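# Insert steel peg fully into block's hole

## Task

Push the steel peg completely into the block's hole, so that it stays seated with the grippers released and withdrawn. The block must never drift more than 1.5 cm from its starting spot, or the attempt fails. A peg that is only held in by the robot at the end does not count.

## Robot and tools

Robot: two six-joint arms, left_arm and right_arm, each with a parallel two-finger gripper. Base positions in the scene frame: left_arm at (-0.046, +0.321, 0) m, right_arm at (-0.046, -0.374, 0) m, both facing nearly straight along +x. Scene frame: origin on the table surface midway between the arms, +x out across the table, +z up, left_arm on the +y side. The arm names do not tell you which side of a picture an arm appears on.

Joint order, used in every row and every per-joint list: waist (joint1), shoulder (joint2), elbow (joint3), wrist pitch (joint4), wrist yaw (joint5), wrist roll (joint6). Ranges in rad: waist -2.618 to 3.054, shoulder 0.000 to 3.142, elbow 0.000 to 3.142, wrist pitch -1.571 to 1.571, wrist yaw -1.571 to 1.571, wrist roll -2.094 to 2.094. Real ends may differ by up to 0.036 rad.

A row is one flat list of 14 numbers, each in [-1, 1], always covering both arms: left_arm's 6 joint values then its opening, then right_arm's 6 joint values and opening. Joint values are scaled offsets, not angles: 1.0 equals 1.202 rad at the waist, 1.258 shoulder, 1.238 elbow, 2.073 wrist pitch, 2.022 wrist yaw and 2.022 wrist roll. Opening is absolute: +1 fully open, -1 shut. Optionally 12 more numbers in 0 to 1 follow, scaling each joint's stiffness (left 6, then right 6); they persist until replaced.

execute_actions(actions): a list of up to 15 actions; each action is a table of up to 15 rows, each row lasting one 1/30 s step; a short table repeats its final row to fill 15 steps. Joint values in every row are offsets from the arm's angles at the start of that action (for a call's first action, the last reported angles), not from the previous row. An action that would push any joint more than 0.036 rad beyond its range is rejected for both arms; if the first action fails this, or any action is malformed, nothing runs. An empty list just reports state and images.

move(target, speed, blocking): target is one 14-number row; its offsets count from the Joint positions in the most recent result that printed them. All joints follow paths that finish together, lasting 0.5 to 10 s, so the hand traces a curve. speed (0.01 to 2 rad/s, default 0.5) caps the joint with the largest travel. Paths ignore obstacles and the other arm. With blocking=false you get a result after 0.5 s while motion continues; use wait(0) to check, or stop, before sending further rows or moves. The extra move: line reports the ending (done, off_target, moving, held, fault), limits=held or limits=none, and each arm's joint farthest from target.

wait(seconds, 0 to 10): lets time pass with commands held; ends early if a running move finishes. stop(): brakes a running move (needs some room; fingers keep moving). zoom_image(camera, region): camera is cam_head_left or cam_head_right; region [x0, y0, x1, y1] in pixels of the 504x504 image, at most 504 by 504. read_manual(section="licences") gives only licence text. finished_scene(scene): pass the current scene number once the peg is seated and the robot has let go; irreversible.

Results: per-arm end_effector_position (m) and end_effector_quat_wxyz in the scene frame; this point sits between the finger pads about 1 cm behind the tips, fingers point along gripper +z and close along its y. Reported positions can be off, more at full reach. Joint positions/velocities list the six joints (rad, rad/s) plus finger gap (m; 0.094 fully open). grip_measured is opening on the command scale; each gripper may read off by about 1 mm. Joint targets shows what joints are currently driven toward. "joint sent to its limit" means a joint was clipped at its end; "joint command not followed" means a clearance check altered targets; HELD in step readings marks steps where an arm was restrained. Joint torques include gravity and friction with per-arm offsets. MOTOR HOT warns at 75 °C; OVER-TEMPERATURE FAULT stops the arm (90 °C for 10 s; at 100 °C it goes limp and falls).

Motion limits: each step a joint target may lead its measured angle by at most 0.202 (waist), 0.258 (shoulder), 0.238 (elbow), 0.573 (wrist pitch), 0.522 (yaw, roll) rad, and targets implying a hand jump over 70 mm are scaled back, so big changes need several actions. Arms sag under zero offsets; resend offsets toward the wanted angles to hold them.

Gripping: to hold the peg, command an opening roughly 0.03 below grip_measured; less presses more gently. Pads can spike in force at first contact.

Cameras: cam_head_left and cam_head_right, both 504x504 pinhole+radial, mounted high near x = -0.13 looking down at the table; calibration may be off by a few degrees and millimetres.

Avoid: shifting the block (keep contact light and slow near it), dropping the peg, knocking anything off the table, fast impacts or hard pressing, and collisions between the two arms. Loose objects may get brief outside pushes. After insertion, open the gripper and lift clear before finishing.

Each tool is called after "Request:" in YAML: its name, and indented under it one key for each argument.

## Session

Request:
execute_actions:
  actions: []

Scene clock: 0.00 s.
left_arm: end_effector_position=(+0.2828, +0.1443, +0.2677) grip_measured=+1.000 end_effector_quat_wxyz=(+0.515, +0.004, +0.820, +0.252) | right_arm: end_effector_position=(+0.6215, -0.5230, +0.1488) grip_measured=+1.000 end_effector_quat_wxyz=(+0.692, -0.416, +0.580, -0.103)
Joint names: [waist, shoulder, elbow, wrist pitch, wrist yaw, wrist roll]
Joint positions: left_arm=[-0.969  1.593  1.394 -0.947 -1.184 -0.656  0.094] | right_arm=[-0.435  2.649  2.049  0.567 -0.902 -0.795  0.094]
Joint velocities: left_arm=[-0.002 -0.002 -0.002  0.007 -0.007 -0.037  0.   ] | right_arm=[ 0.017  0.007  0.017 -0.022  0.051  0.051  0.   ]
Joint torques (N m, as the arm reports them, + toward a larger angle): no reading
Joint targets: left_arm=[-0.969 1.584 1.404 -0.949 -1.199 -0.659] | right_arm=[-0.435 2.630 2.061 0.568 -0.903 -0.789]
Joint stiffness scale: left_arm=[1. 1. 1. 1. 1. 1.] | right_arm=[1. 1. 1. 1. 1. 1.]

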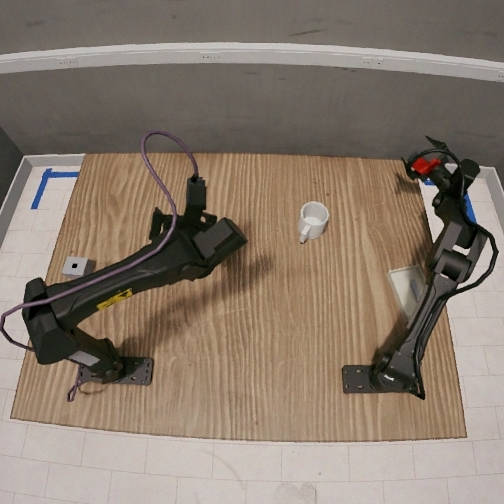

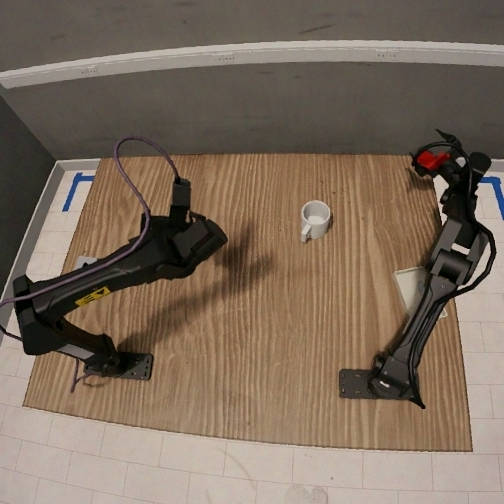

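Request:
zoom_image:
  camera: "cam_head_left"
  region: [350, 230, 480, 360]

Request:
zoom_image:
  camera: "cam_head_left"
  region: [30, 220, 130, 320]

Region (350, 230, 480, 360) of cam_head_left's 504x504 image, scaled by 3.877, with more detail than that image has.

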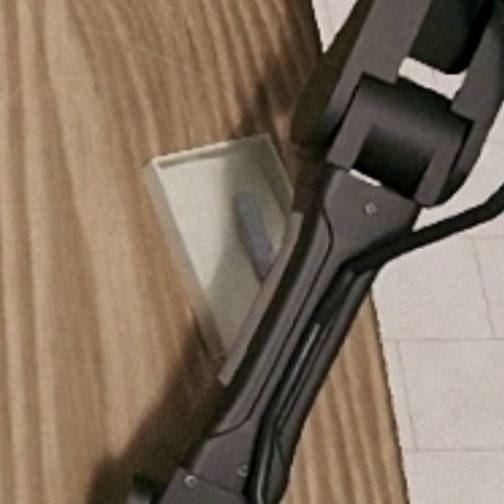

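Region (30, 220, 130, 320) of cam_head_left's 504x504 image, scaled by 5.040, with more detail than that image has.

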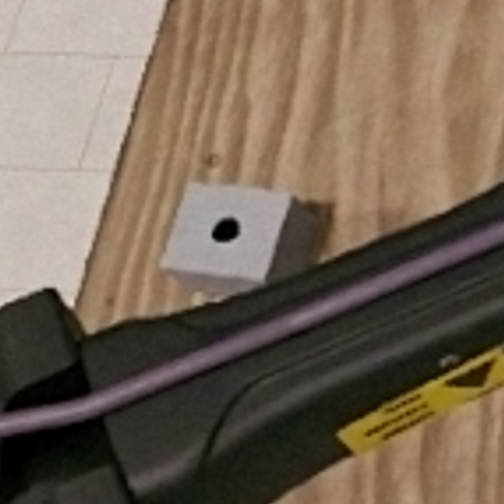

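Request:
move:
  target: [0.39,-0.074,-0.157,-0.156,0.586,0.324,1,0.778,-0.913,-0.686,-0.886,0.446,0.393,1]
  speed: 1.0

Scene clock: 42.40 s.
left_arm: end_effector_position=(+0.1853, +0.1996, +0.1168) grip_measured=+1.000 end_effector_quat_wxyz=(+0.004, +0.240, +0.971, +0.003) | right_arm: end_effector_position=(+0.1799, -0.2471, +0.1165) grip_measured=+1.000 end_effector_quat_wxyz=(-0.000, -0.255, +0.967, +0.003)
Joint names: [waist, shoulder, elbow, wrist pitch, wrist yaw, wrist roll]
Joint positions: left_arm=[-0.507  1.527  1.218 -1.257 -0.007 -0.007  0.094] | right_arm=[ 0.496  1.524  1.214 -1.26  -0.006 -0.012  0.094]
Joint velocities: left_arm=[-0.012 -0.007 -0.002  0.037 -0.051 -0.037  0.   ] | right_arm=[-0.017 -0.007 -0.007 -0.007 -0.037 -0.022  0.   ]
Joint torques (N m, as the arm reports them, + toward a larger angle): left_arm=[ 0.61 -7.63  4.51  0.52  0.11  0.1 ] | right_arm=[ 0.37 -6.91  3.87  0.23  0.06  0.12]
Joint targets: left_arm=[-0.501 1.500 1.200 -1.270 0.001 -0.001] | right_arm=[0.501 1.500 1.199 -1.269 -0.000 -0.000]
Joint stiffness scale: left_arm=[1. 1. 1. 1. 1. 1.] | right_arm=[1. 1. 1. 1. 1. 1.]
move: off_target (left_arm, right_arm); limits=none; left_arm: farthest joint: the shoulder, 0.027 radians from its target (0.093 radians at the start); right_arm: farthest joint: the shoulder, 0.023 radians from its target (1.148 radians at the start)

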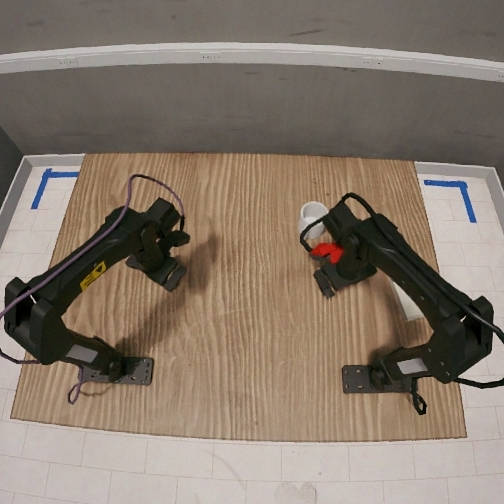

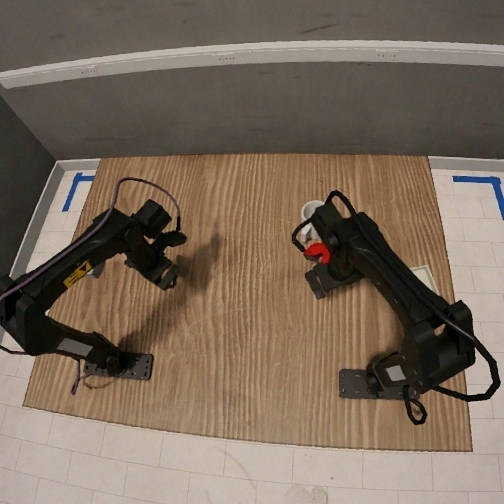

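Request:
move:
  target: [-0.66,-0.02,0,0,0,0,1,0.67,-0.02,0,0,0,0,1]
  speed: 1.0

Scene clock: 52.27 s.
left_arm: end_effector_position=(+0.0406, +0.0736, +0.1168) grip_measured=+1.000 end_effector_quat_wxyz=(+0.010, +0.576, +0.818, +0.006) | right_arm: end_effector_position=(+0.0349, -0.1295, +0.1165) grip_measured=+1.000 end_effector_quat_wxyz=(-0.008, -0.587, +0.810, +0.008)
Joint names: [waist, shoulder, elbow, wrist pitch, wrist yaw, wrist roll]
Joint positions: left_arm=[-1.268  1.527  1.218 -1.254 -0.022 -0.025  0.094] | right_arm=[ 1.224  1.524  1.214 -1.267 -0.022 -0.023  0.094]
Joint velocities: left_arm=[ 0.017 -0.002 -0.012 -0.007 -0.037  0.051  0.   ] | right_arm=[-0.012 -0.012 -0.002 -0.051 -0.037 -0.022  0.   ]
Joint torques (N m, as the arm reports them, + toward a larger angle): left_arm=[-0.82 -7.5   6.09  0.61  0.16  0.18] | right_arm=[-1.36 -5.11  4.66  0.37  0.16  0.14]
Joint targets: left_arm=[-1.277 1.502 1.218 -1.256 -0.007 -0.007] | right_arm=[1.207 1.524 1.214 -1.260 -0.004 -0.011]
Joint stiffness scale: left_arm=[1. 1. 1. 1. 1. 1.] | right_arm=[1. 1. 1. 1. 1. 1.]
move: held (left_arm, right_arm); limits=held; held on 14 of 41 steps (right_arm, left_arm), including the last (right_arm, left_arm); left_arm: farthest joint: the waist, 0.033 radians from its target (0.793 radians at the start); right_arm: farthest joint: the waist, 0.078 radians from its target (0.806 radians at the start)
joint command not followed: on one or more control steps a check withheld the commanded joint targets of the left arm, and it was not sent them on those steps. On the call's last step the targets were still withheld.
cause: the commanded joint targets would bring a part of the robot too close to another arm (this arm's wrist (the part past the wrist pitch) and the other arm's wrist (the part past the wrist pitch)); next, command targets that bring no part of the robot closer to that arm.
joint command not followed: on one or more control steps a check withheld the commanded joint targets of the right arm, and it was not sent them on those steps. On the call's last step the targets were still withheld.
cause: the commanded joint targets would bring a part of the robot too close to another arm (this arm's wrist (the part past the wrist pitch) and the other arm's wrist (the part past the wrist pitch)); next, command targets that bring no part of the robot closer to that arm.

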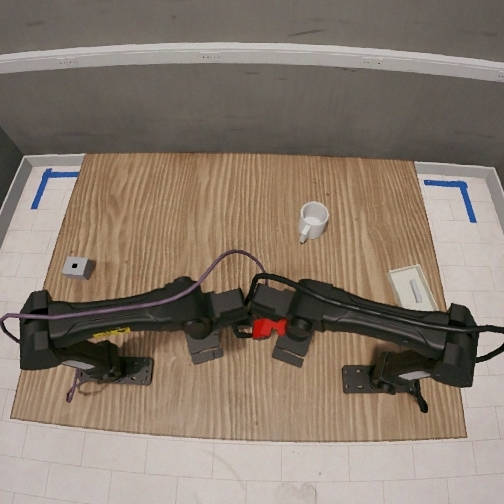

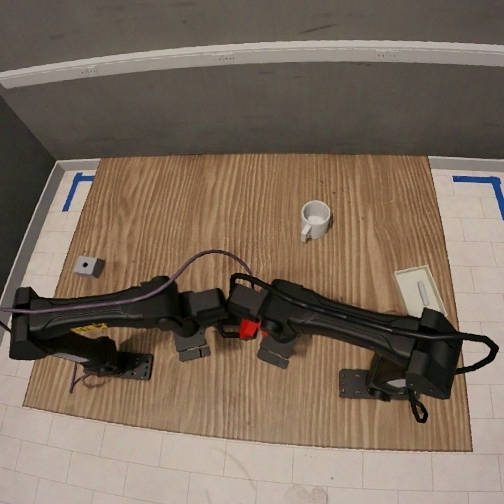

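Request:
zoom_image:
  camera: "cam_head_left"
  region: [370, 250, 450, 330]

Request:
zoom_image:
  camera: "cam_head_right"
  region: [380, 250, 460, 330]

Request:
zoom_image:
  camera: "cam_head_left"
  region: [40, 230, 120, 310]

Request:
zoom_image:
  camera: "cam_head_right"
  region: [50, 230, 130, 310]

Region (370, 250, 450, 330) of cam_head_left's 504x504 image, scaled by 6.300, with more detail than that image has.

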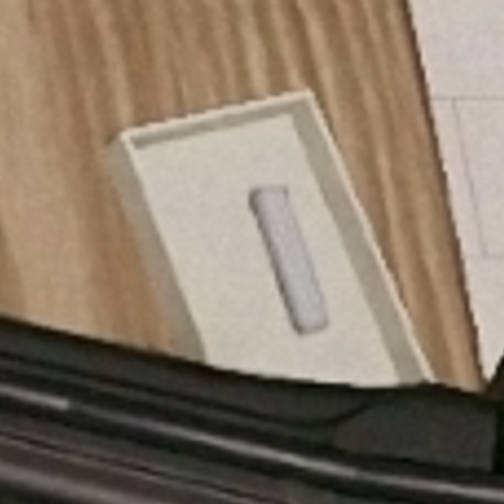

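Region (380, 250, 460, 330) of cam_head_right's 504x504 image, scaled by 6.300, with more detail than that image has.

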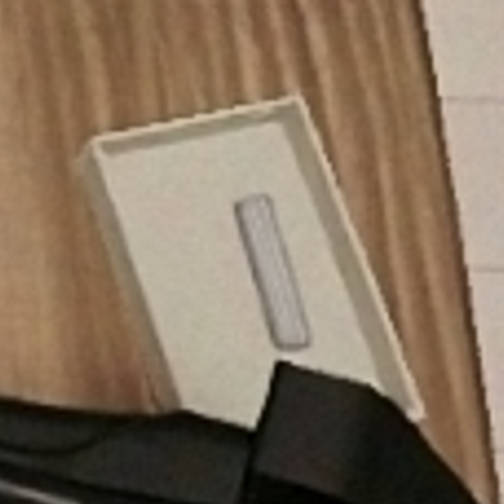

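Region (40, 230, 120, 310) of cam_head_left's 504x504 image, scaled by 6.300, with more detail than that image has.

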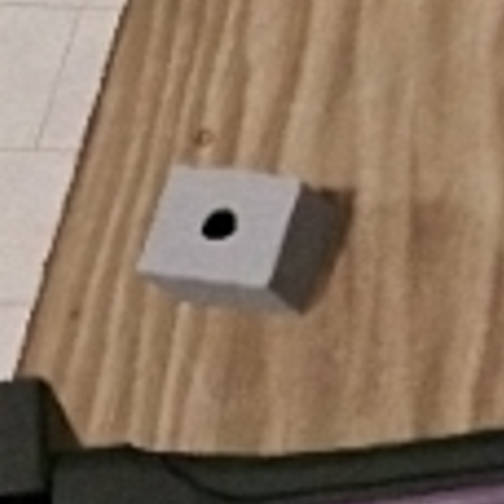

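Region (50, 230, 130, 310) of cam_head_right's 504x504 image, scaled by 6.300, with more detail than that image has.

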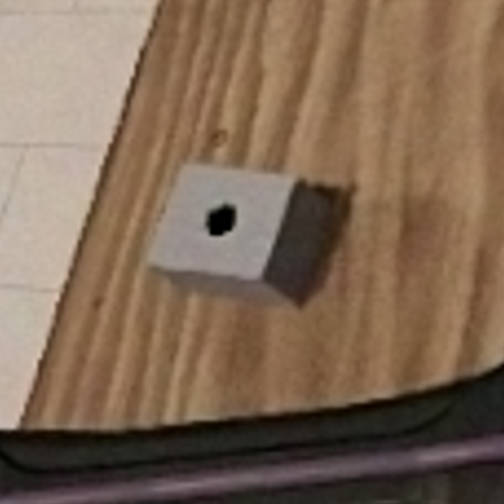

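Request:
move:
  target: [0.3,-0.02,-0.015,-0.008,0.011,0.012,1,-1,-0.055,-0.162,0.067,0.011,-0.323,-0.1]
  speed: 1.2

Scene clock: 174.20 s.
left_arm: end_effector_position=(+0.1186, +0.1182, +0.1168) grip_measured=+1.000 end_effector_quat_wxyz=(+0.004, +0.431, +0.903, +0.002) | right_arm: end_effector_position=(+0.1913, -0.3661, +0.0798) grip_measured=-0.098 end_effector_quat_wxyz=(-0.012, -0.342, +0.940, +0.001)
Joint names: [waist, shoulder, elbow, wrist pitch, wrist yaw, wrist roll]
Joint positions: left_arm=[-0.913  1.527  1.218 -1.257 -0.008 -0.007  0.094] | right_arm=[ 0.025  1.484  1.03  -1.14   0.005 -0.664  0.042]
Joint velocities: left_arm=[ 0.007  0.002 -0.007 -0.022 -0.037 -0.081  0.   ] | right_arm=[ 0.027 -0.002 -0.017 -0.007  0.066 -0.007 -0.   ]
Joint torques (N m, as the arm reports them, + toward a larger angle): left_arm=[ 0.56 -7.53  4.55  0.52  0.09  0.08] | right_arm=[-0.07 -7.02  3.85  0.39 -0.02 -0.03]
Joint targets: left_arm=[-0.907 1.501 1.200 -1.271 -0.000 -0.001] | right_arm=[0.021 1.455 1.014 -1.128 0.001 -0.676]
Joint stiffness scale: left_arm=[1. 1. 1. 1. 1. 1.] | right_arm=[1. 1. 1. 1. 1. 1.]
move: off_target (left_arm, right_arm); limits=held; held on 6 of 58 steps (right_arm, left_arm); left_arm: farthest joint: the shoulder, 0.025 radians from its target (0.025 radians at the start); right_arm: farthest joint: the shoulder, 0.029 radians from its target (0.069 radians at the start)
joint command not followed: on one or more control steps a check withheld the commanded joint targets of the left arm, and it was not sent them on those steps.
cause: the commanded joint targets would bring a part of the robot too close to another arm (this arm's wrist (the part past the wrist pitch) and the other arm's wrist (the part past the wrist pitch)); next, command targets that bring no part of the robot closer to that arm.
joint command not followed: on one or more control steps a check withheld the commanded joint targets of the right arm, and it was not sent them on those steps.
cause: the commanded joint targets would bring a part of the robot too close to another arm (this arm's wrist (the part past the wrist pitch) and the other arm's wrist (the part past the wrist pitch)); next, command targets that bring no part of the robot closer to that arm.

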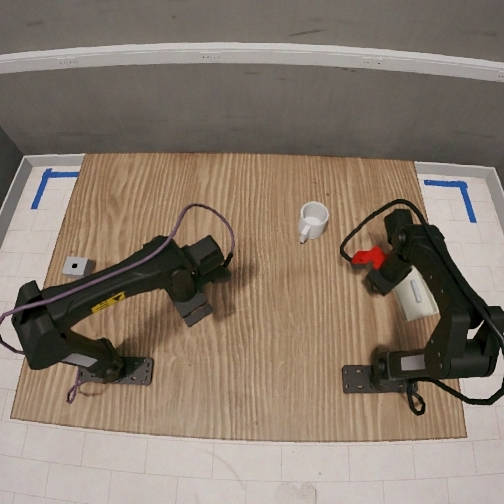

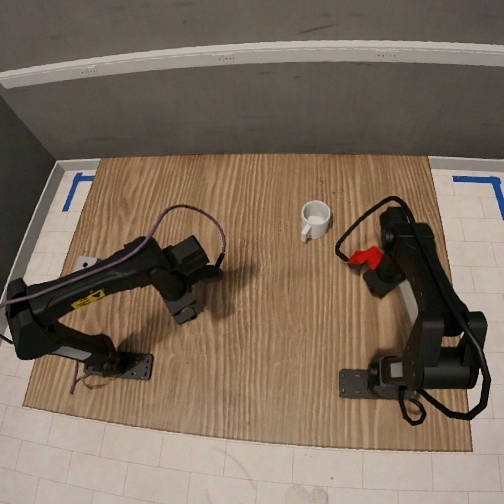

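Request:
move:
  target: [0,-0.02,-0.015,-0.007,0.004,0.003,1,-0.472,-0.023,-0.013,0.017,0,-0.013,-0.1]
  speed: 1.0

Scene clock: 184.83 s.
left_arm: end_effector_position=(+0.1184, +0.1182, +0.1168) grip_measured=+1.000 end_effector_quat_wxyz=(+0.004, +0.431, +0.903, +0.002) | right_arm: end_effector_position=(+0.1635, -0.4982, +0.0797) grip_measured=-0.098 end_effector_quat_wxyz=(-0.003, -0.074, +0.997, -0.005)
Joint names: [waist, shoulder, elbow, wrist pitch, wrist yaw, wrist roll]
Joint positions: left_arm=[-0.913  1.527  1.218 -1.258 -0.007 -0.007  0.094] | right_arm=[-0.538  1.484  1.03  -1.116  0.012 -0.679  0.042]
Joint velocities: left_arm=[ 0.007 -0.007  0.012 -0.022 -0.066 -0.022  0.   ] | right_arm=[-0.002  0.002  0.002 -0.037  0.022 -0.022 -0.002]
Joint torques (N m, as the arm reports them, + toward a larger angle): left_arm=[ 0.01 -7.54  4.51  0.49  0.09  0.07] | right_arm=[-0.32 -7.26  3.79  0.39 -0.07 -0.15]
Joint targets: left_arm=[-0.913 1.501 1.200 -1.271 0.000 -0.001] | right_arm=[-0.542 1.455 1.014 -1.104 0.005 -0.690]
Joint stiffness scale: left_arm=[1. 1. 1. 1. 1. 1.] | right_arm=[1. 1. 1. 1. 1. 1.]
move: off_target (left_arm, right_arm); limits=none; left_arm: farthest joint: the shoulder, 0.025 radians from its target (0.025 radians at the start); right_arm: farthest joint: the shoulder, 0.028 radians from its target (0.028 radians at the start)

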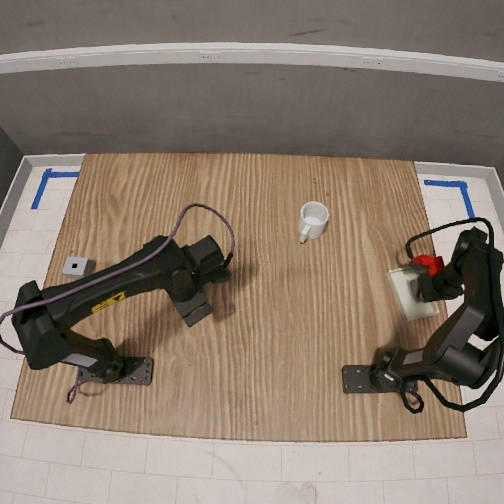

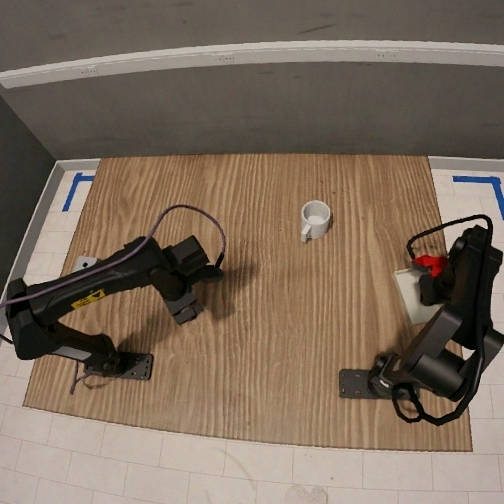

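Request:
zoom_image:
  camera: "cam_head_left"
  region: [380, 240, 480, 340]

Region (380, 240, 480, 340) of cam_head_left's 504x504 image, scaled by 5.040, with more detail than that image has.

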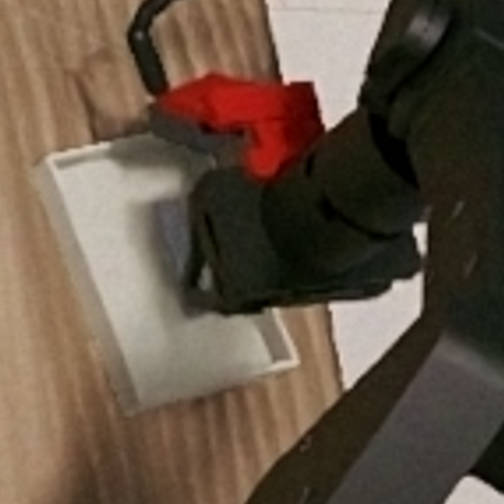

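Request:
move:
  target: [0,-0.02,-0.015,-0.007,0.004,0.003,1,-0.003,0.021,-0.123,0.098,-0.005,-0.005,-0.1]
  speed: 0.6

Request:
zoom_image:
  camera: "cam_head_left"
  region: [380, 240, 480, 340]

Request:
zoom_image:
  camera: "cam_head_right"
  region: [380, 240, 480, 340]

Scene clock: 205.13 s.
left_arm: end_effector_position=(+0.1182, +0.1183, +0.1168) grip_measured=+1.000 end_effector_quat_wxyz=(+0.003, +0.431, +0.903, +0.002) | right_arm: end_effector_position=(+0.1642, -0.4986, +0.0410) grip_measured=-0.098 end_effector_quat_wxyz=(+0.009, -0.074, +0.997, -0.013)
Joint names: [waist, shoulder, elbow, wrist pitch, wrist yaw, wrist roll]
Joint positions: left_arm=[-0.913  1.527  1.218 -1.258 -0.006 -0.007  0.094] | right_arm=[-0.538  1.506  0.889 -0.925  0.012 -0.679  0.042]
Joint velocities: left_arm=[ 0.012 -0.007 -0.007  0.022  0.037 -0.007  0.   ] | right_arm=[-0.002  0.007 -0.007  0.051 -0.022  0.037 -0.001]
Joint torques (N m, as the arm reports them, + toward a larger angle): left_arm=[ 0.02 -7.53  4.51  0.5   0.11  0.07] | right_arm=[-0.39 -4.32  3.91  0.43 -0.07 -0.11]
Joint targets: left_arm=[-0.913 1.501 1.200 -1.272 0.001 -0.001] | right_arm=[-0.542 1.510 0.878 -0.913 0.001 -0.689]
Joint stiffness scale: left_arm=[1. 1. 1. 1. 1. 1.] | right_arm=[1. 1. 1. 1. 1. 1.]
move: off_target (left_arm); limits=none; left_arm: farthest joint: the shoulder, 0.025 radians from its target (0.025 radians at the start); right_arm: farthest joint: the wrist pitch, 0.012 radians from its target (0.203 radians at the start)

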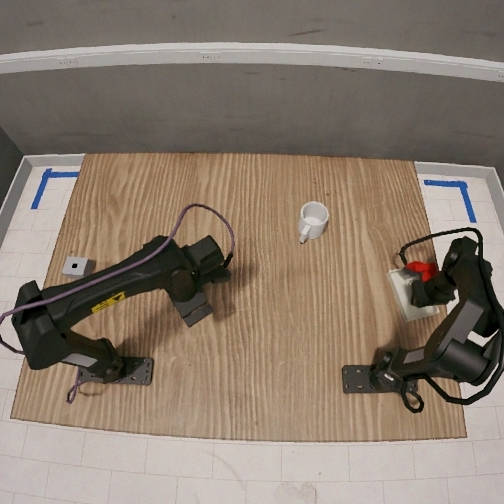

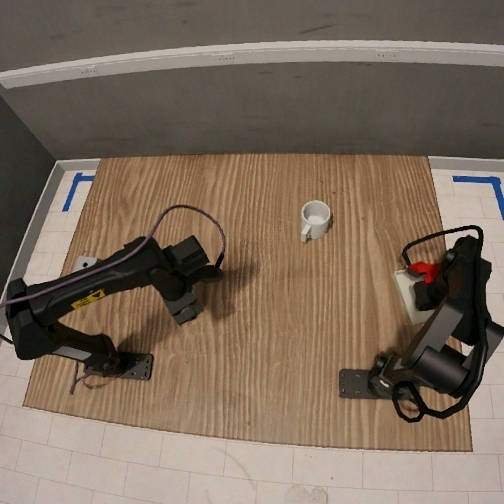

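Region (380, 240, 480, 340) of cam_head_left's 504x504 image, scaled by 5.040, with more detail than that image has.

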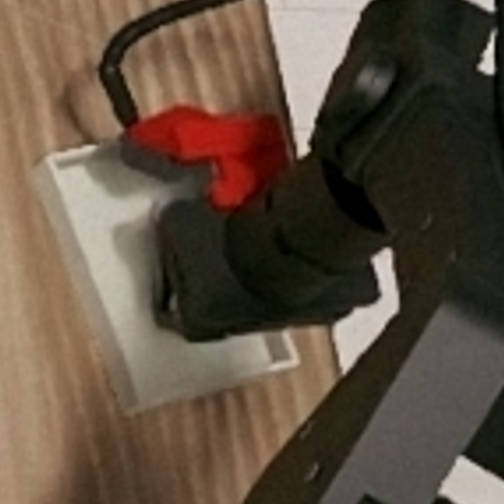

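Region (380, 240, 480, 340) of cam_head_right's 504x504 image, scaled by 5.040, with more detail than that image has.

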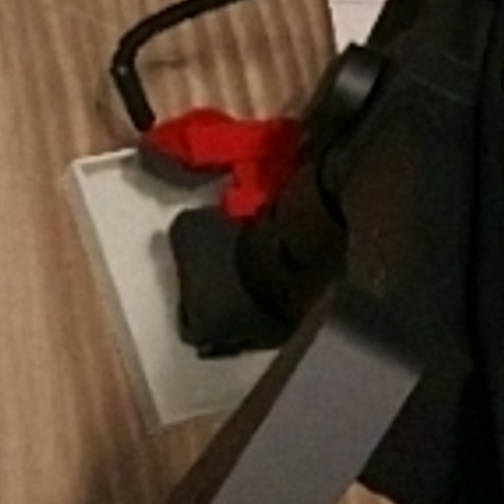

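Request:
move:
  target: [0,-0.02,-0.015,-0.007,0.004,0.003,1,-0.003,0.052,-0.043,0.041,-0.005,-0.005,-0.1]
  speed: 0.3

Request:
zoom_image:
  camera: "cam_head_left"
  region: [380, 240, 480, 340]

Scene clock: 220.93 s.
left_arm: end_effector_position=(+0.1180, +0.1184, +0.1168) grip_measured=+1.000 end_effector_quat_wxyz=(+0.003, +0.431, +0.903, +0.002) | right_arm: end_effector_position=(+0.1634, -0.4982, +0.0189) grip_measured=-0.098 end_effector_quat_wxyz=(-0.002, -0.074, +0.997, -0.006)
Joint names: [waist, shoulder, elbow, wrist pitch, wrist yaw, wrist roll]
Joint positions: left_arm=[-0.913  1.527  1.218 -1.259 -0.006 -0.007  0.094] | right_arm=[-0.538  1.565  0.85  -0.852  0.012 -0.679  0.042]
Joint velocities: left_arm=[-0.002 -0.002  0.007 -0.022  0.051 -0.081  0.   ] | right_arm=[-0.012  0.002 -0.012  0.007  0.022  0.095 -0.   ]
Joint torques (N m, as the arm reports them, + toward a larger angle): left_arm=[ 0.02 -7.5   4.54  0.49  0.1   0.07] | right_arm=[-0.37 -4.36  3.67  0.44 -0.1  -0.1 ]
Joint targets: left_arm=[-0.913 1.501 1.200 -1.273 0.002 -0.001] | right_arm=[-0.542 1.571 0.836 -0.840 0.001 -0.689]
Joint stiffness scale: left_arm=[1. 1. 1. 1. 1. 1.] | right_arm=[1. 1. 1. 1. 1. 1.]
move: off_target (left_arm); limits=none; left_arm: farthest joint: the shoulder, 0.025 radians from its target (0.025 radians at the start); right_arm: farthest joint: the elbow, 0.014 radians from its target (0.053 radians at the start)

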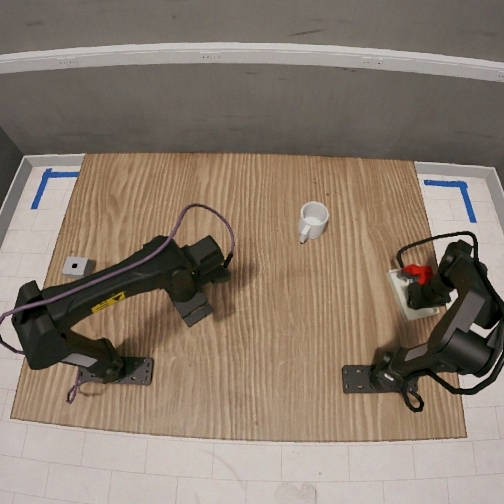

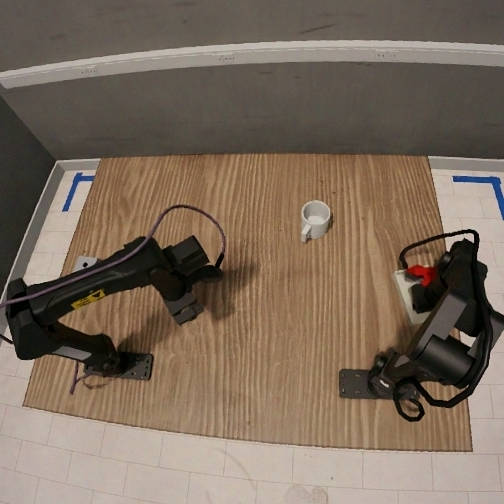

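Region (380, 240, 480, 340) of cam_head_left's 504x504 image, scaled by 5.040, with more detail than that image has.

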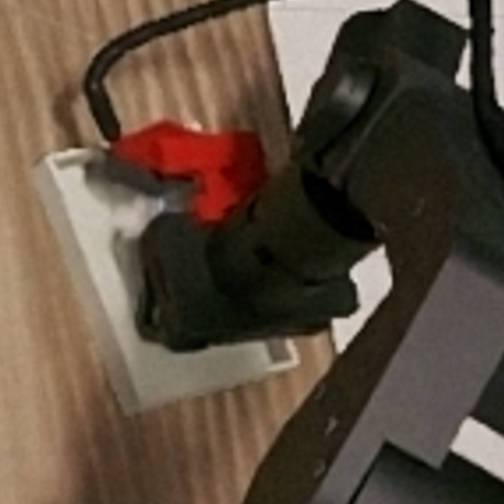

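Close the gripper.

Request:
move:
  target: [0,-0.02,-0.015,-0.007,0.004,0.003,1,-0.003,0.005,-0.011,0.006,-0.005,-0.005,-1]
  speed: 0.3

Scene clock: 228.90 s.
left_arm: end_effector_position=(+0.1178, +0.1185, +0.1168) grip_measured=+1.000 end_effector_quat_wxyz=(+0.002, +0.431, +0.903, +0.002) | right_arm: end_effector_position=(+0.1634, -0.4985, +0.0189) grip_measured=-0.992 end_effector_quat_wxyz=(-0.002, -0.074, +0.997, -0.007)
Joint names: [waist, shoulder, elbow, wrist pitch, wrist yaw, wrist roll]
Joint positions: left_arm=[-0.913  1.527  1.218 -1.26  -0.005 -0.007  0.094] | right_arm=[-0.538  1.565  0.85  -0.851  0.013 -0.679  0.   ]
Joint velocities: left_arm=[ 0.007 -0.002 -0.012 -0.007 -0.007 -0.037  0.   ] | right_arm=[ 0.007 -0.002 -0.007  0.037 -0.066 -0.081 -0.   ]
Joint torques (N m, as the arm reports them, + toward a larger angle): left_arm=[ 0.03 -7.51  4.52  0.5   0.11  0.08] | right_arm=[-0.17 -4.34  3.61  0.39 -0.12 -0.07]
Joint targets: left_arm=[-0.913 1.501 1.200 -1.274 0.002 -0.001] | right_arm=[-0.542 1.571 0.837 -0.839 0.002 -0.689]
Joint stiffness scale: left_arm=[1. 1. 1. 1. 1. 1.] | right_arm=[1. 1. 1. 1. 1. 1.]
move: off_target (left_arm); limits=none; left_arm: farthest joint: the shoulder, 0.025 radians from its target (0.025 radians at the start); right_arm: farthest joint: the elbow, 0.014 radians from its target (0.014 radians at the start)

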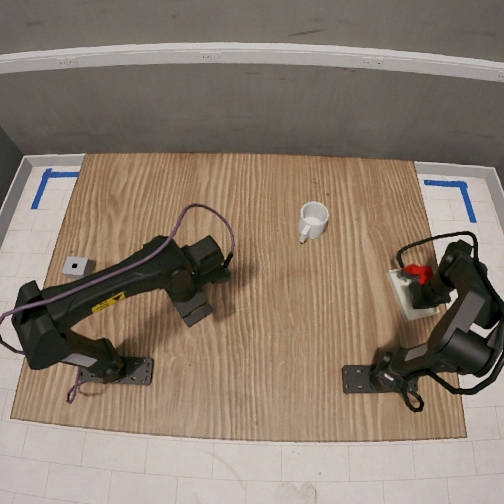

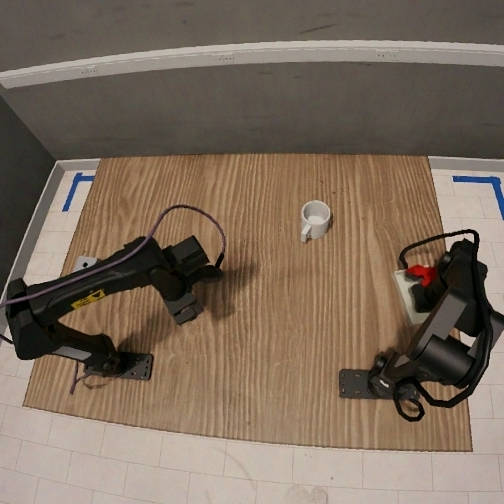

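Missed. Look.

Request:
zoom_image:
  camera: "cam_head_left"
  region: [380, 250, 460, 330]

Region (380, 250, 460, 330) of cam_head_left's 504x504 image, scaled by 6.300, with more detail than that image has.

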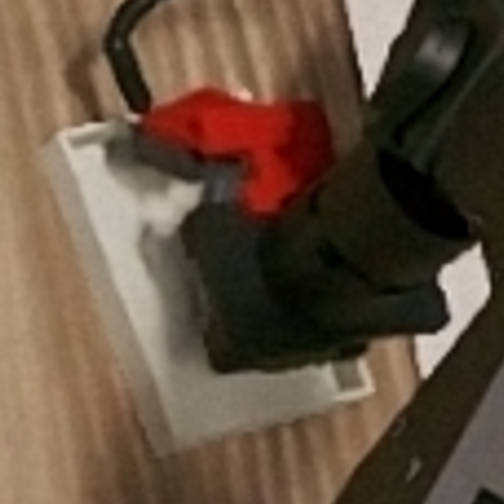

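Request:
move:
  target: [0,-0.02,-0.015,-0.007,0.004,0.003,1,0.35,-0.087,0.132,-0.122,-0.005,-0.005,-0.1]
  speed: 0.8

Request:
zoom_image:
  camera: "cam_head_left"
  region: [370, 250, 450, 330]

Scene clock: 244.07 s.
left_arm: end_effector_position=(+0.1176, +0.1186, +0.1168) grip_measured=+1.000 end_effector_quat_wxyz=(+0.002, +0.431, +0.903, +0.002) | right_arm: end_effector_position=(+0.1867, -0.4014, +0.0685) grip_measured=-0.102 end_effector_quat_wxyz=(-0.011, -0.279, +0.960, -0.001)
Joint names: [waist, shoulder, elbow, wrist pitch, wrist yaw, wrist roll]
Joint positions: left_arm=[-0.913  1.527  1.218 -1.261 -0.005 -0.007  0.094] | right_arm=[-0.121  1.479  0.98  -1.092  0.01  -0.679  0.042]
Joint velocities: left_arm=[ 0.017  0.012  0.007 -0.051  0.007 -0.051  0.   ] | right_arm=[ 0.002 -0.007 -0.007  0.022 -0.051  0.022 -0.   ]
Joint torques (N m, as the arm reports them, + toward a larger angle): left_arm=[ 0.   -7.52  4.52  0.49  0.1   0.06] | right_arm=[ 0.24 -6.54  7.    0.17 -0.07 -0.1 ]
Joint targets: left_arm=[-0.913 1.501 1.200 -1.274 0.003 -0.001] | right_arm=[-0.117 1.455 1.013 -1.104 0.003 -0.689]
Joint stiffness scale: left_arm=[1. 1. 1. 1. 1. 1.] | right_arm=[1. 1. 1. 1. 1. 1.]
move: off_target (left_arm, right_arm); limits=none; left_arm: farthest joint: the shoulder, 0.025 radians from its target (0.025 radians at the start); right_arm: farthest joint: the elbow, 0.034 radians from its target (0.163 radians at the start)

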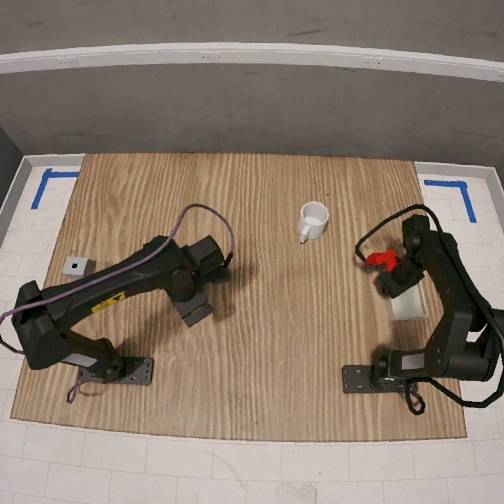

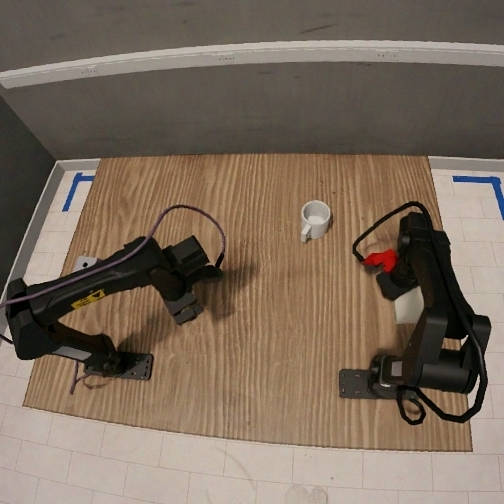

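Region (370, 250, 450, 330) of cam_head_left's 504x504 image, scaled by 6.300, with more detail than that image has.

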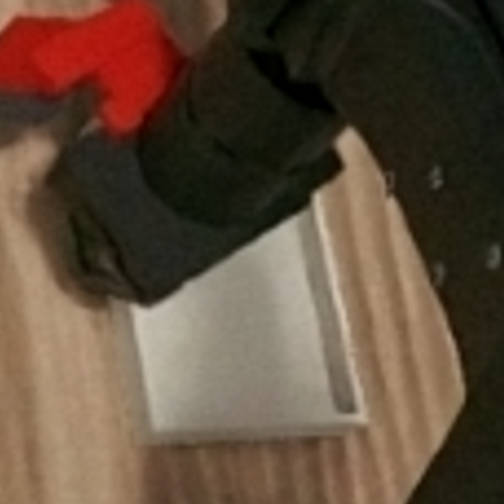

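Request:
move:
  target: [0,-0.02,-0.015,-0.007,0.004,0.003,1,0.85,-0.02,0.06,-0.03,-0.005,0,-0.1]
  speed: 1.0

Request:
zoom_image:
  camera: "cam_head_left"
  region: [360, 250, 440, 330]

Scene clock: 250.23 s.
left_arm: end_effector_position=(+0.1173, +0.1187, +0.1168) grip_measured=+1.000 end_effector_quat_wxyz=(+0.001, +0.431, +0.903, +0.002) | right_arm: end_effector_position=(+0.0979, -0.1906, +0.0776) grip_measured=-0.102 end_effector_quat_wxyz=(+0.016, +0.712, -0.702, +0.004)
Joint names: [waist, shoulder, elbow, wrist pitch, wrist yaw, wrist roll]
Joint positions: left_arm=[-0.913  1.527  1.218 -1.262 -0.004 -0.007  0.094] | right_arm=[ 0.897  1.479  1.016 -1.142  0.005 -0.679  0.042]
Joint velocities: left_arm=[ 0.007  0.007  0.002  0.081 -0.022 -0.022  0.   ] | right_arm=[-0.007 -0.002  0.012 -0.125  0.037 -0.037  0.001]
Joint torques (N m, as the arm reports them, + toward a larger angle): left_arm=[ 0.03 -7.52  4.55  0.5   0.1   0.08] | right_arm=[ 0.22 -6.63  7.24  0.11 -0.06 -0.01]
Joint targets: left_arm=[-0.913 1.501 1.200 -1.276 0.004 -0.001] | right_arm=[0.901 1.454 1.054 -1.154 -0.000 -0.679]
Joint stiffness scale: left_arm=[1. 1. 1. 1. 1. 1.] | right_arm=[1. 1. 1. 1. 1. 1.]
move: off_target (left_arm, right_arm); limits=none; left_arm: farthest joint: the shoulder, 0.025 radians from its target (0.025 radians at the start); right_arm: farthest joint: the elbow, 0.038 radians from its target (0.074 radians at the start)

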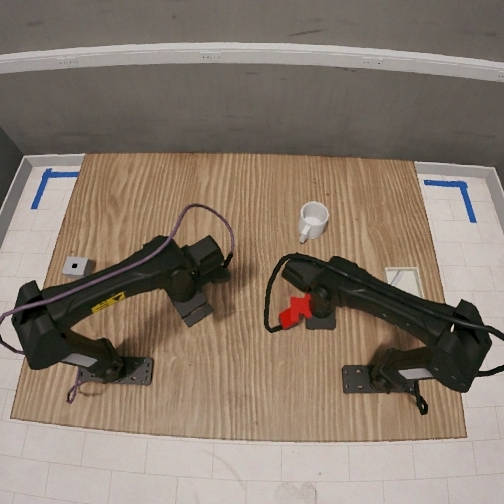

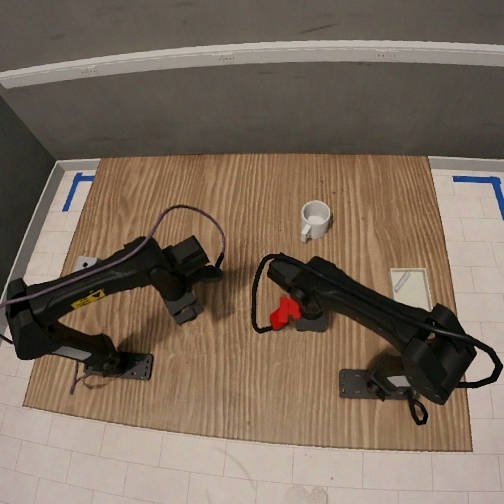

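Region (360, 250, 440, 330) of cam_head_left's 504x504 image, scaled by 6.300, with more detail than that image has.

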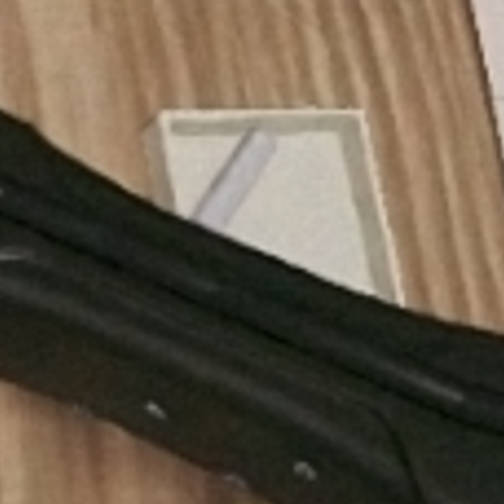

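Request:
move:
  target: [0,-0.02,-0.015,-0.007,0.004,0.003,1,0.4,-0.02,0.03,-0.006,0,0,-0.1]
  speed: 1.0

Request:
zoom_image:
  camera: "cam_head_left"
  region: [360, 250, 440, 330]

Request:
zoom_image:
  camera: "cam_head_right"
  region: [370, 250, 450, 330]

Scene clock: 259.37 s.
left_arm: end_effector_position=(+0.1171, +0.1188, +0.1168) grip_measured=+1.000 end_effector_quat_wxyz=(+0.001, +0.431, +0.903, +0.002) | right_arm: end_effector_position=(-0.0016, -0.1451, +0.0776) grip_measured=-0.102 end_effector_quat_wxyz=(+0.014, +0.857, -0.514, +0.010)
Joint names: [waist, shoulder, elbow, wrist pitch, wrist yaw, wrist roll]
Joint positions: left_arm=[-0.913  1.527  1.218 -1.263 -0.004 -0.007  0.094] | right_arm=[ 1.374  1.479  1.016 -1.142  0.009 -0.679  0.042]
Joint velocities: left_arm=[ 0.002 -0.002  0.012  0.066 -0.081  0.037  0.   ] | right_arm=[ 0.002 -0.017  0.002 -0.11  -0.037  0.037 -0.   ]
Joint torques (N m, as the arm reports them, + toward a larger angle): left_arm=[ 0.04 -7.51  4.55  0.52  0.1   0.07] | right_arm=[ 0.25 -6.54  6.97  0.17 -0.03  0.01]
Joint targets: left_arm=[-0.913 1.501 1.200 -1.276 0.004 -0.001] | right_arm=[1.378 1.454 1.054 -1.154 0.005 -0.679]
Joint stiffness scale: left_arm=[1. 1. 1. 1. 1. 1.] | right_arm=[1. 1. 1. 1. 1. 1.]
move: off_target (left_arm, right_arm); limits=none; left_arm: farthest joint: the shoulder, 0.025 radians from its target (0.025 radians at the start); right_arm: farthest joint: the elbow, 0.037 radians from its target (0.037 radians at the start)

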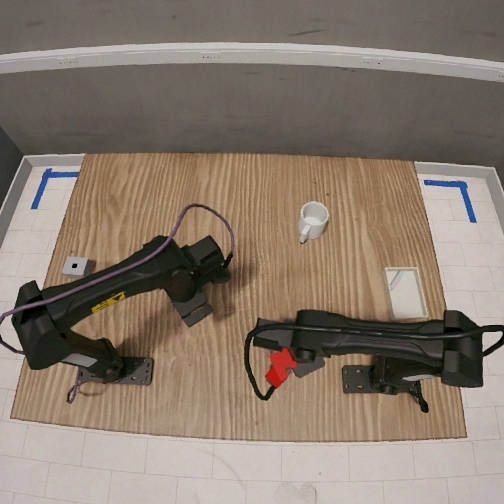

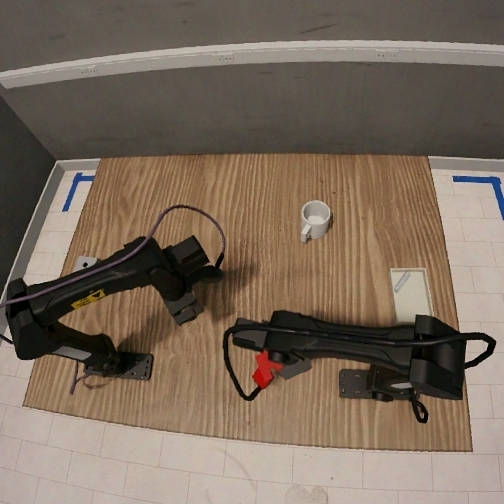

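Region (360, 250, 440, 330) of cam_head_left's 504x504 image, scaled by 6.300, with more detail than that image has.

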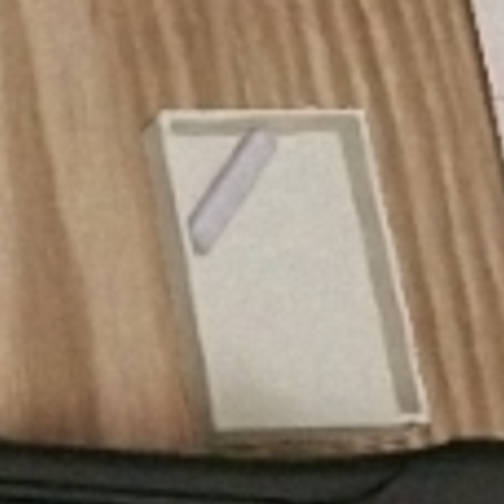

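Region (370, 250, 450, 330) of cam_head_right's 504x504 image, scaled by 6.300, with more detail than that image has.

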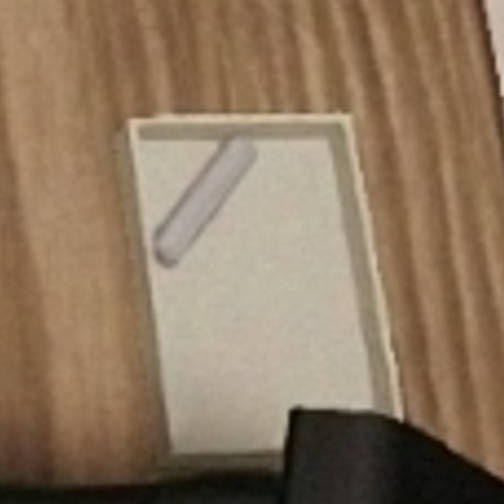

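Request:
move:
  target: [0,-0.02,-0.015,-0.007,0.004,0.003,1,-1,0.14,0.14,0.037,-0.004,0.532,-0.36]
  speed: 1.2

Request:
move:
  target: [0,-0.02,-0.015,-0.007,0.004,0.003,1,-0.357,0.003,0.028,0.006,0,0.005,-0.36]
  speed: 1.0

Scene clock: 313.50 s.
left_arm: end_effector_position=(+0.1169, +0.1189, +0.1168) grip_measured=+1.000 end_effector_quat_wxyz=(+0.000, +0.431, +0.903, +0.001) | right_arm: end_effector_position=(+0.2329, -0.3235, +0.0695) grip_measured=-0.358 end_effector_quat_wxyz=(+0.000, +0.103, +0.995, -0.003)
Joint names: [waist, shoulder, elbow, wrist pitch, wrist yaw, wrist roll]
Joint positions: left_arm=[-0.913  1.527  1.218 -1.263 -0.003 -0.007  0.094] | right_arm=[ 0.171  1.648  1.151 -1.076  0.006  0.385  0.03 ]
Joint velocities: left_arm=[-0.007 -0.002 -0.002 -0.051 -0.007  0.037  0.   ] | right_arm=[-0.007 -0.002 -0.012 -0.007 -0.051 -0.037 -0.   ]
Joint torques (N m, as the arm reports them, + toward a larger angle): left_arm=[ 0.03 -7.53  4.52  0.5   0.1   0.07] | right_arm=[-0.18 -5.65  7.29  0.4  -0.09  0.15]
Joint targets: left_arm=[-0.913 1.501 1.200 -1.277 0.005 -0.001] | right_arm=[0.171 1.655 1.189 -1.065 0.001 0.396]
Joint stiffness scale: left_arm=[1. 1. 1. 1. 1. 1.] | right_arm=[1. 1. 1. 1. 1. 1.]
move: off_target (left_arm, right_arm); limits=none; left_arm: farthest joint: the shoulder, 0.025 radians from its target (0.025 radians at the start); right_arm: farthest joint: the elbow, 0.038 radians from its target (0.173 radians at the start)

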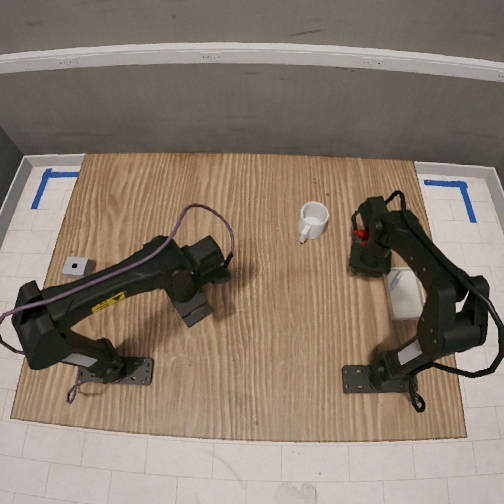

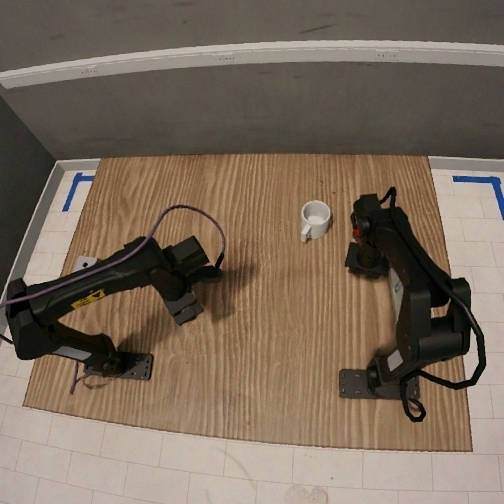

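Scene clock: 314.40 s.
left_arm: end_effector_position=(+0.1167, +0.1190, +0.1168) grip_measured=+1.000 end_effector_quat_wxyz=(-0.000, +0.431, +0.903, +0.001) | right_arm: end_effector_position=(+0.2288, -0.4445, +0.0695) grip_measured=-0.358 end_effector_quat_wxyz=(+0.000, +0.312, +0.950, -0.003)
Joint names: [waist, shoulder, elbow, wrist pitch, wrist yaw, wrist roll]
Joint positions: left_arm=[-0.913  1.527  1.218 -1.264 -0.002 -0.007  0.094] | right_arm=[-0.258  1.648  1.151 -1.075  0.007  0.385  0.03 ]
Joint velocities: left_arm=[-0.017 -0.007  0.002 -0.066 -0.007 -0.022  0.   ] | right_arm=[-0.002  0.002  0.002 -0.022 -0.095 -0.066 -0.001]
Joint torques (N m, as the arm reports them, + toward a larger angle): left_arm=[ 0.05 -7.53  4.52  0.47  0.1   0.07] | right_arm=[ 0.09 -5.88  6.86  0.42 -0.02  0.15]
Joint targets: left_arm=[-0.913 1.501 1.200 -1.278 0.005 -0.001] | right_arm=[-0.258 1.651 1.186 -1.064 0.006 0.395]
Joint stiffness scale: left_arm=[1. 1. 1. 1. 1. 1.] | right_arm=[1. 1. 1. 1. 1. 1.]
move: off_target (left_arm, right_arm); limits=none; left_arm: farthest joint: the shoulder, 0.025 radians from its target (0.025 radians at the start); right_arm: farthest joint: the elbow, 0.035 radians from its target (0.035 radians at the start)

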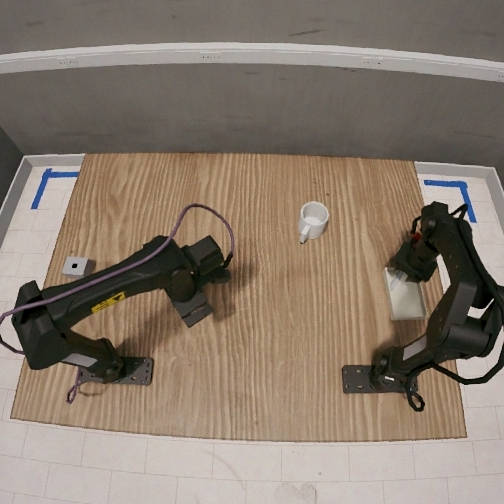

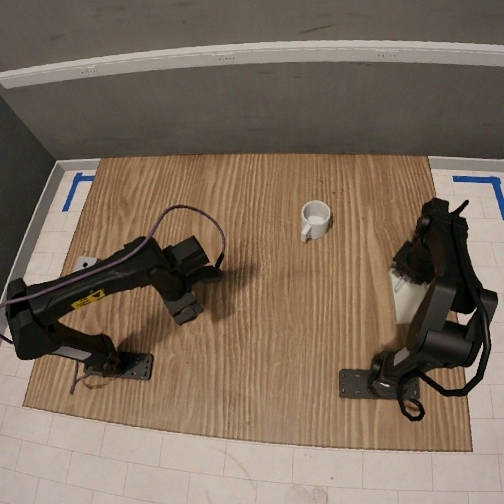

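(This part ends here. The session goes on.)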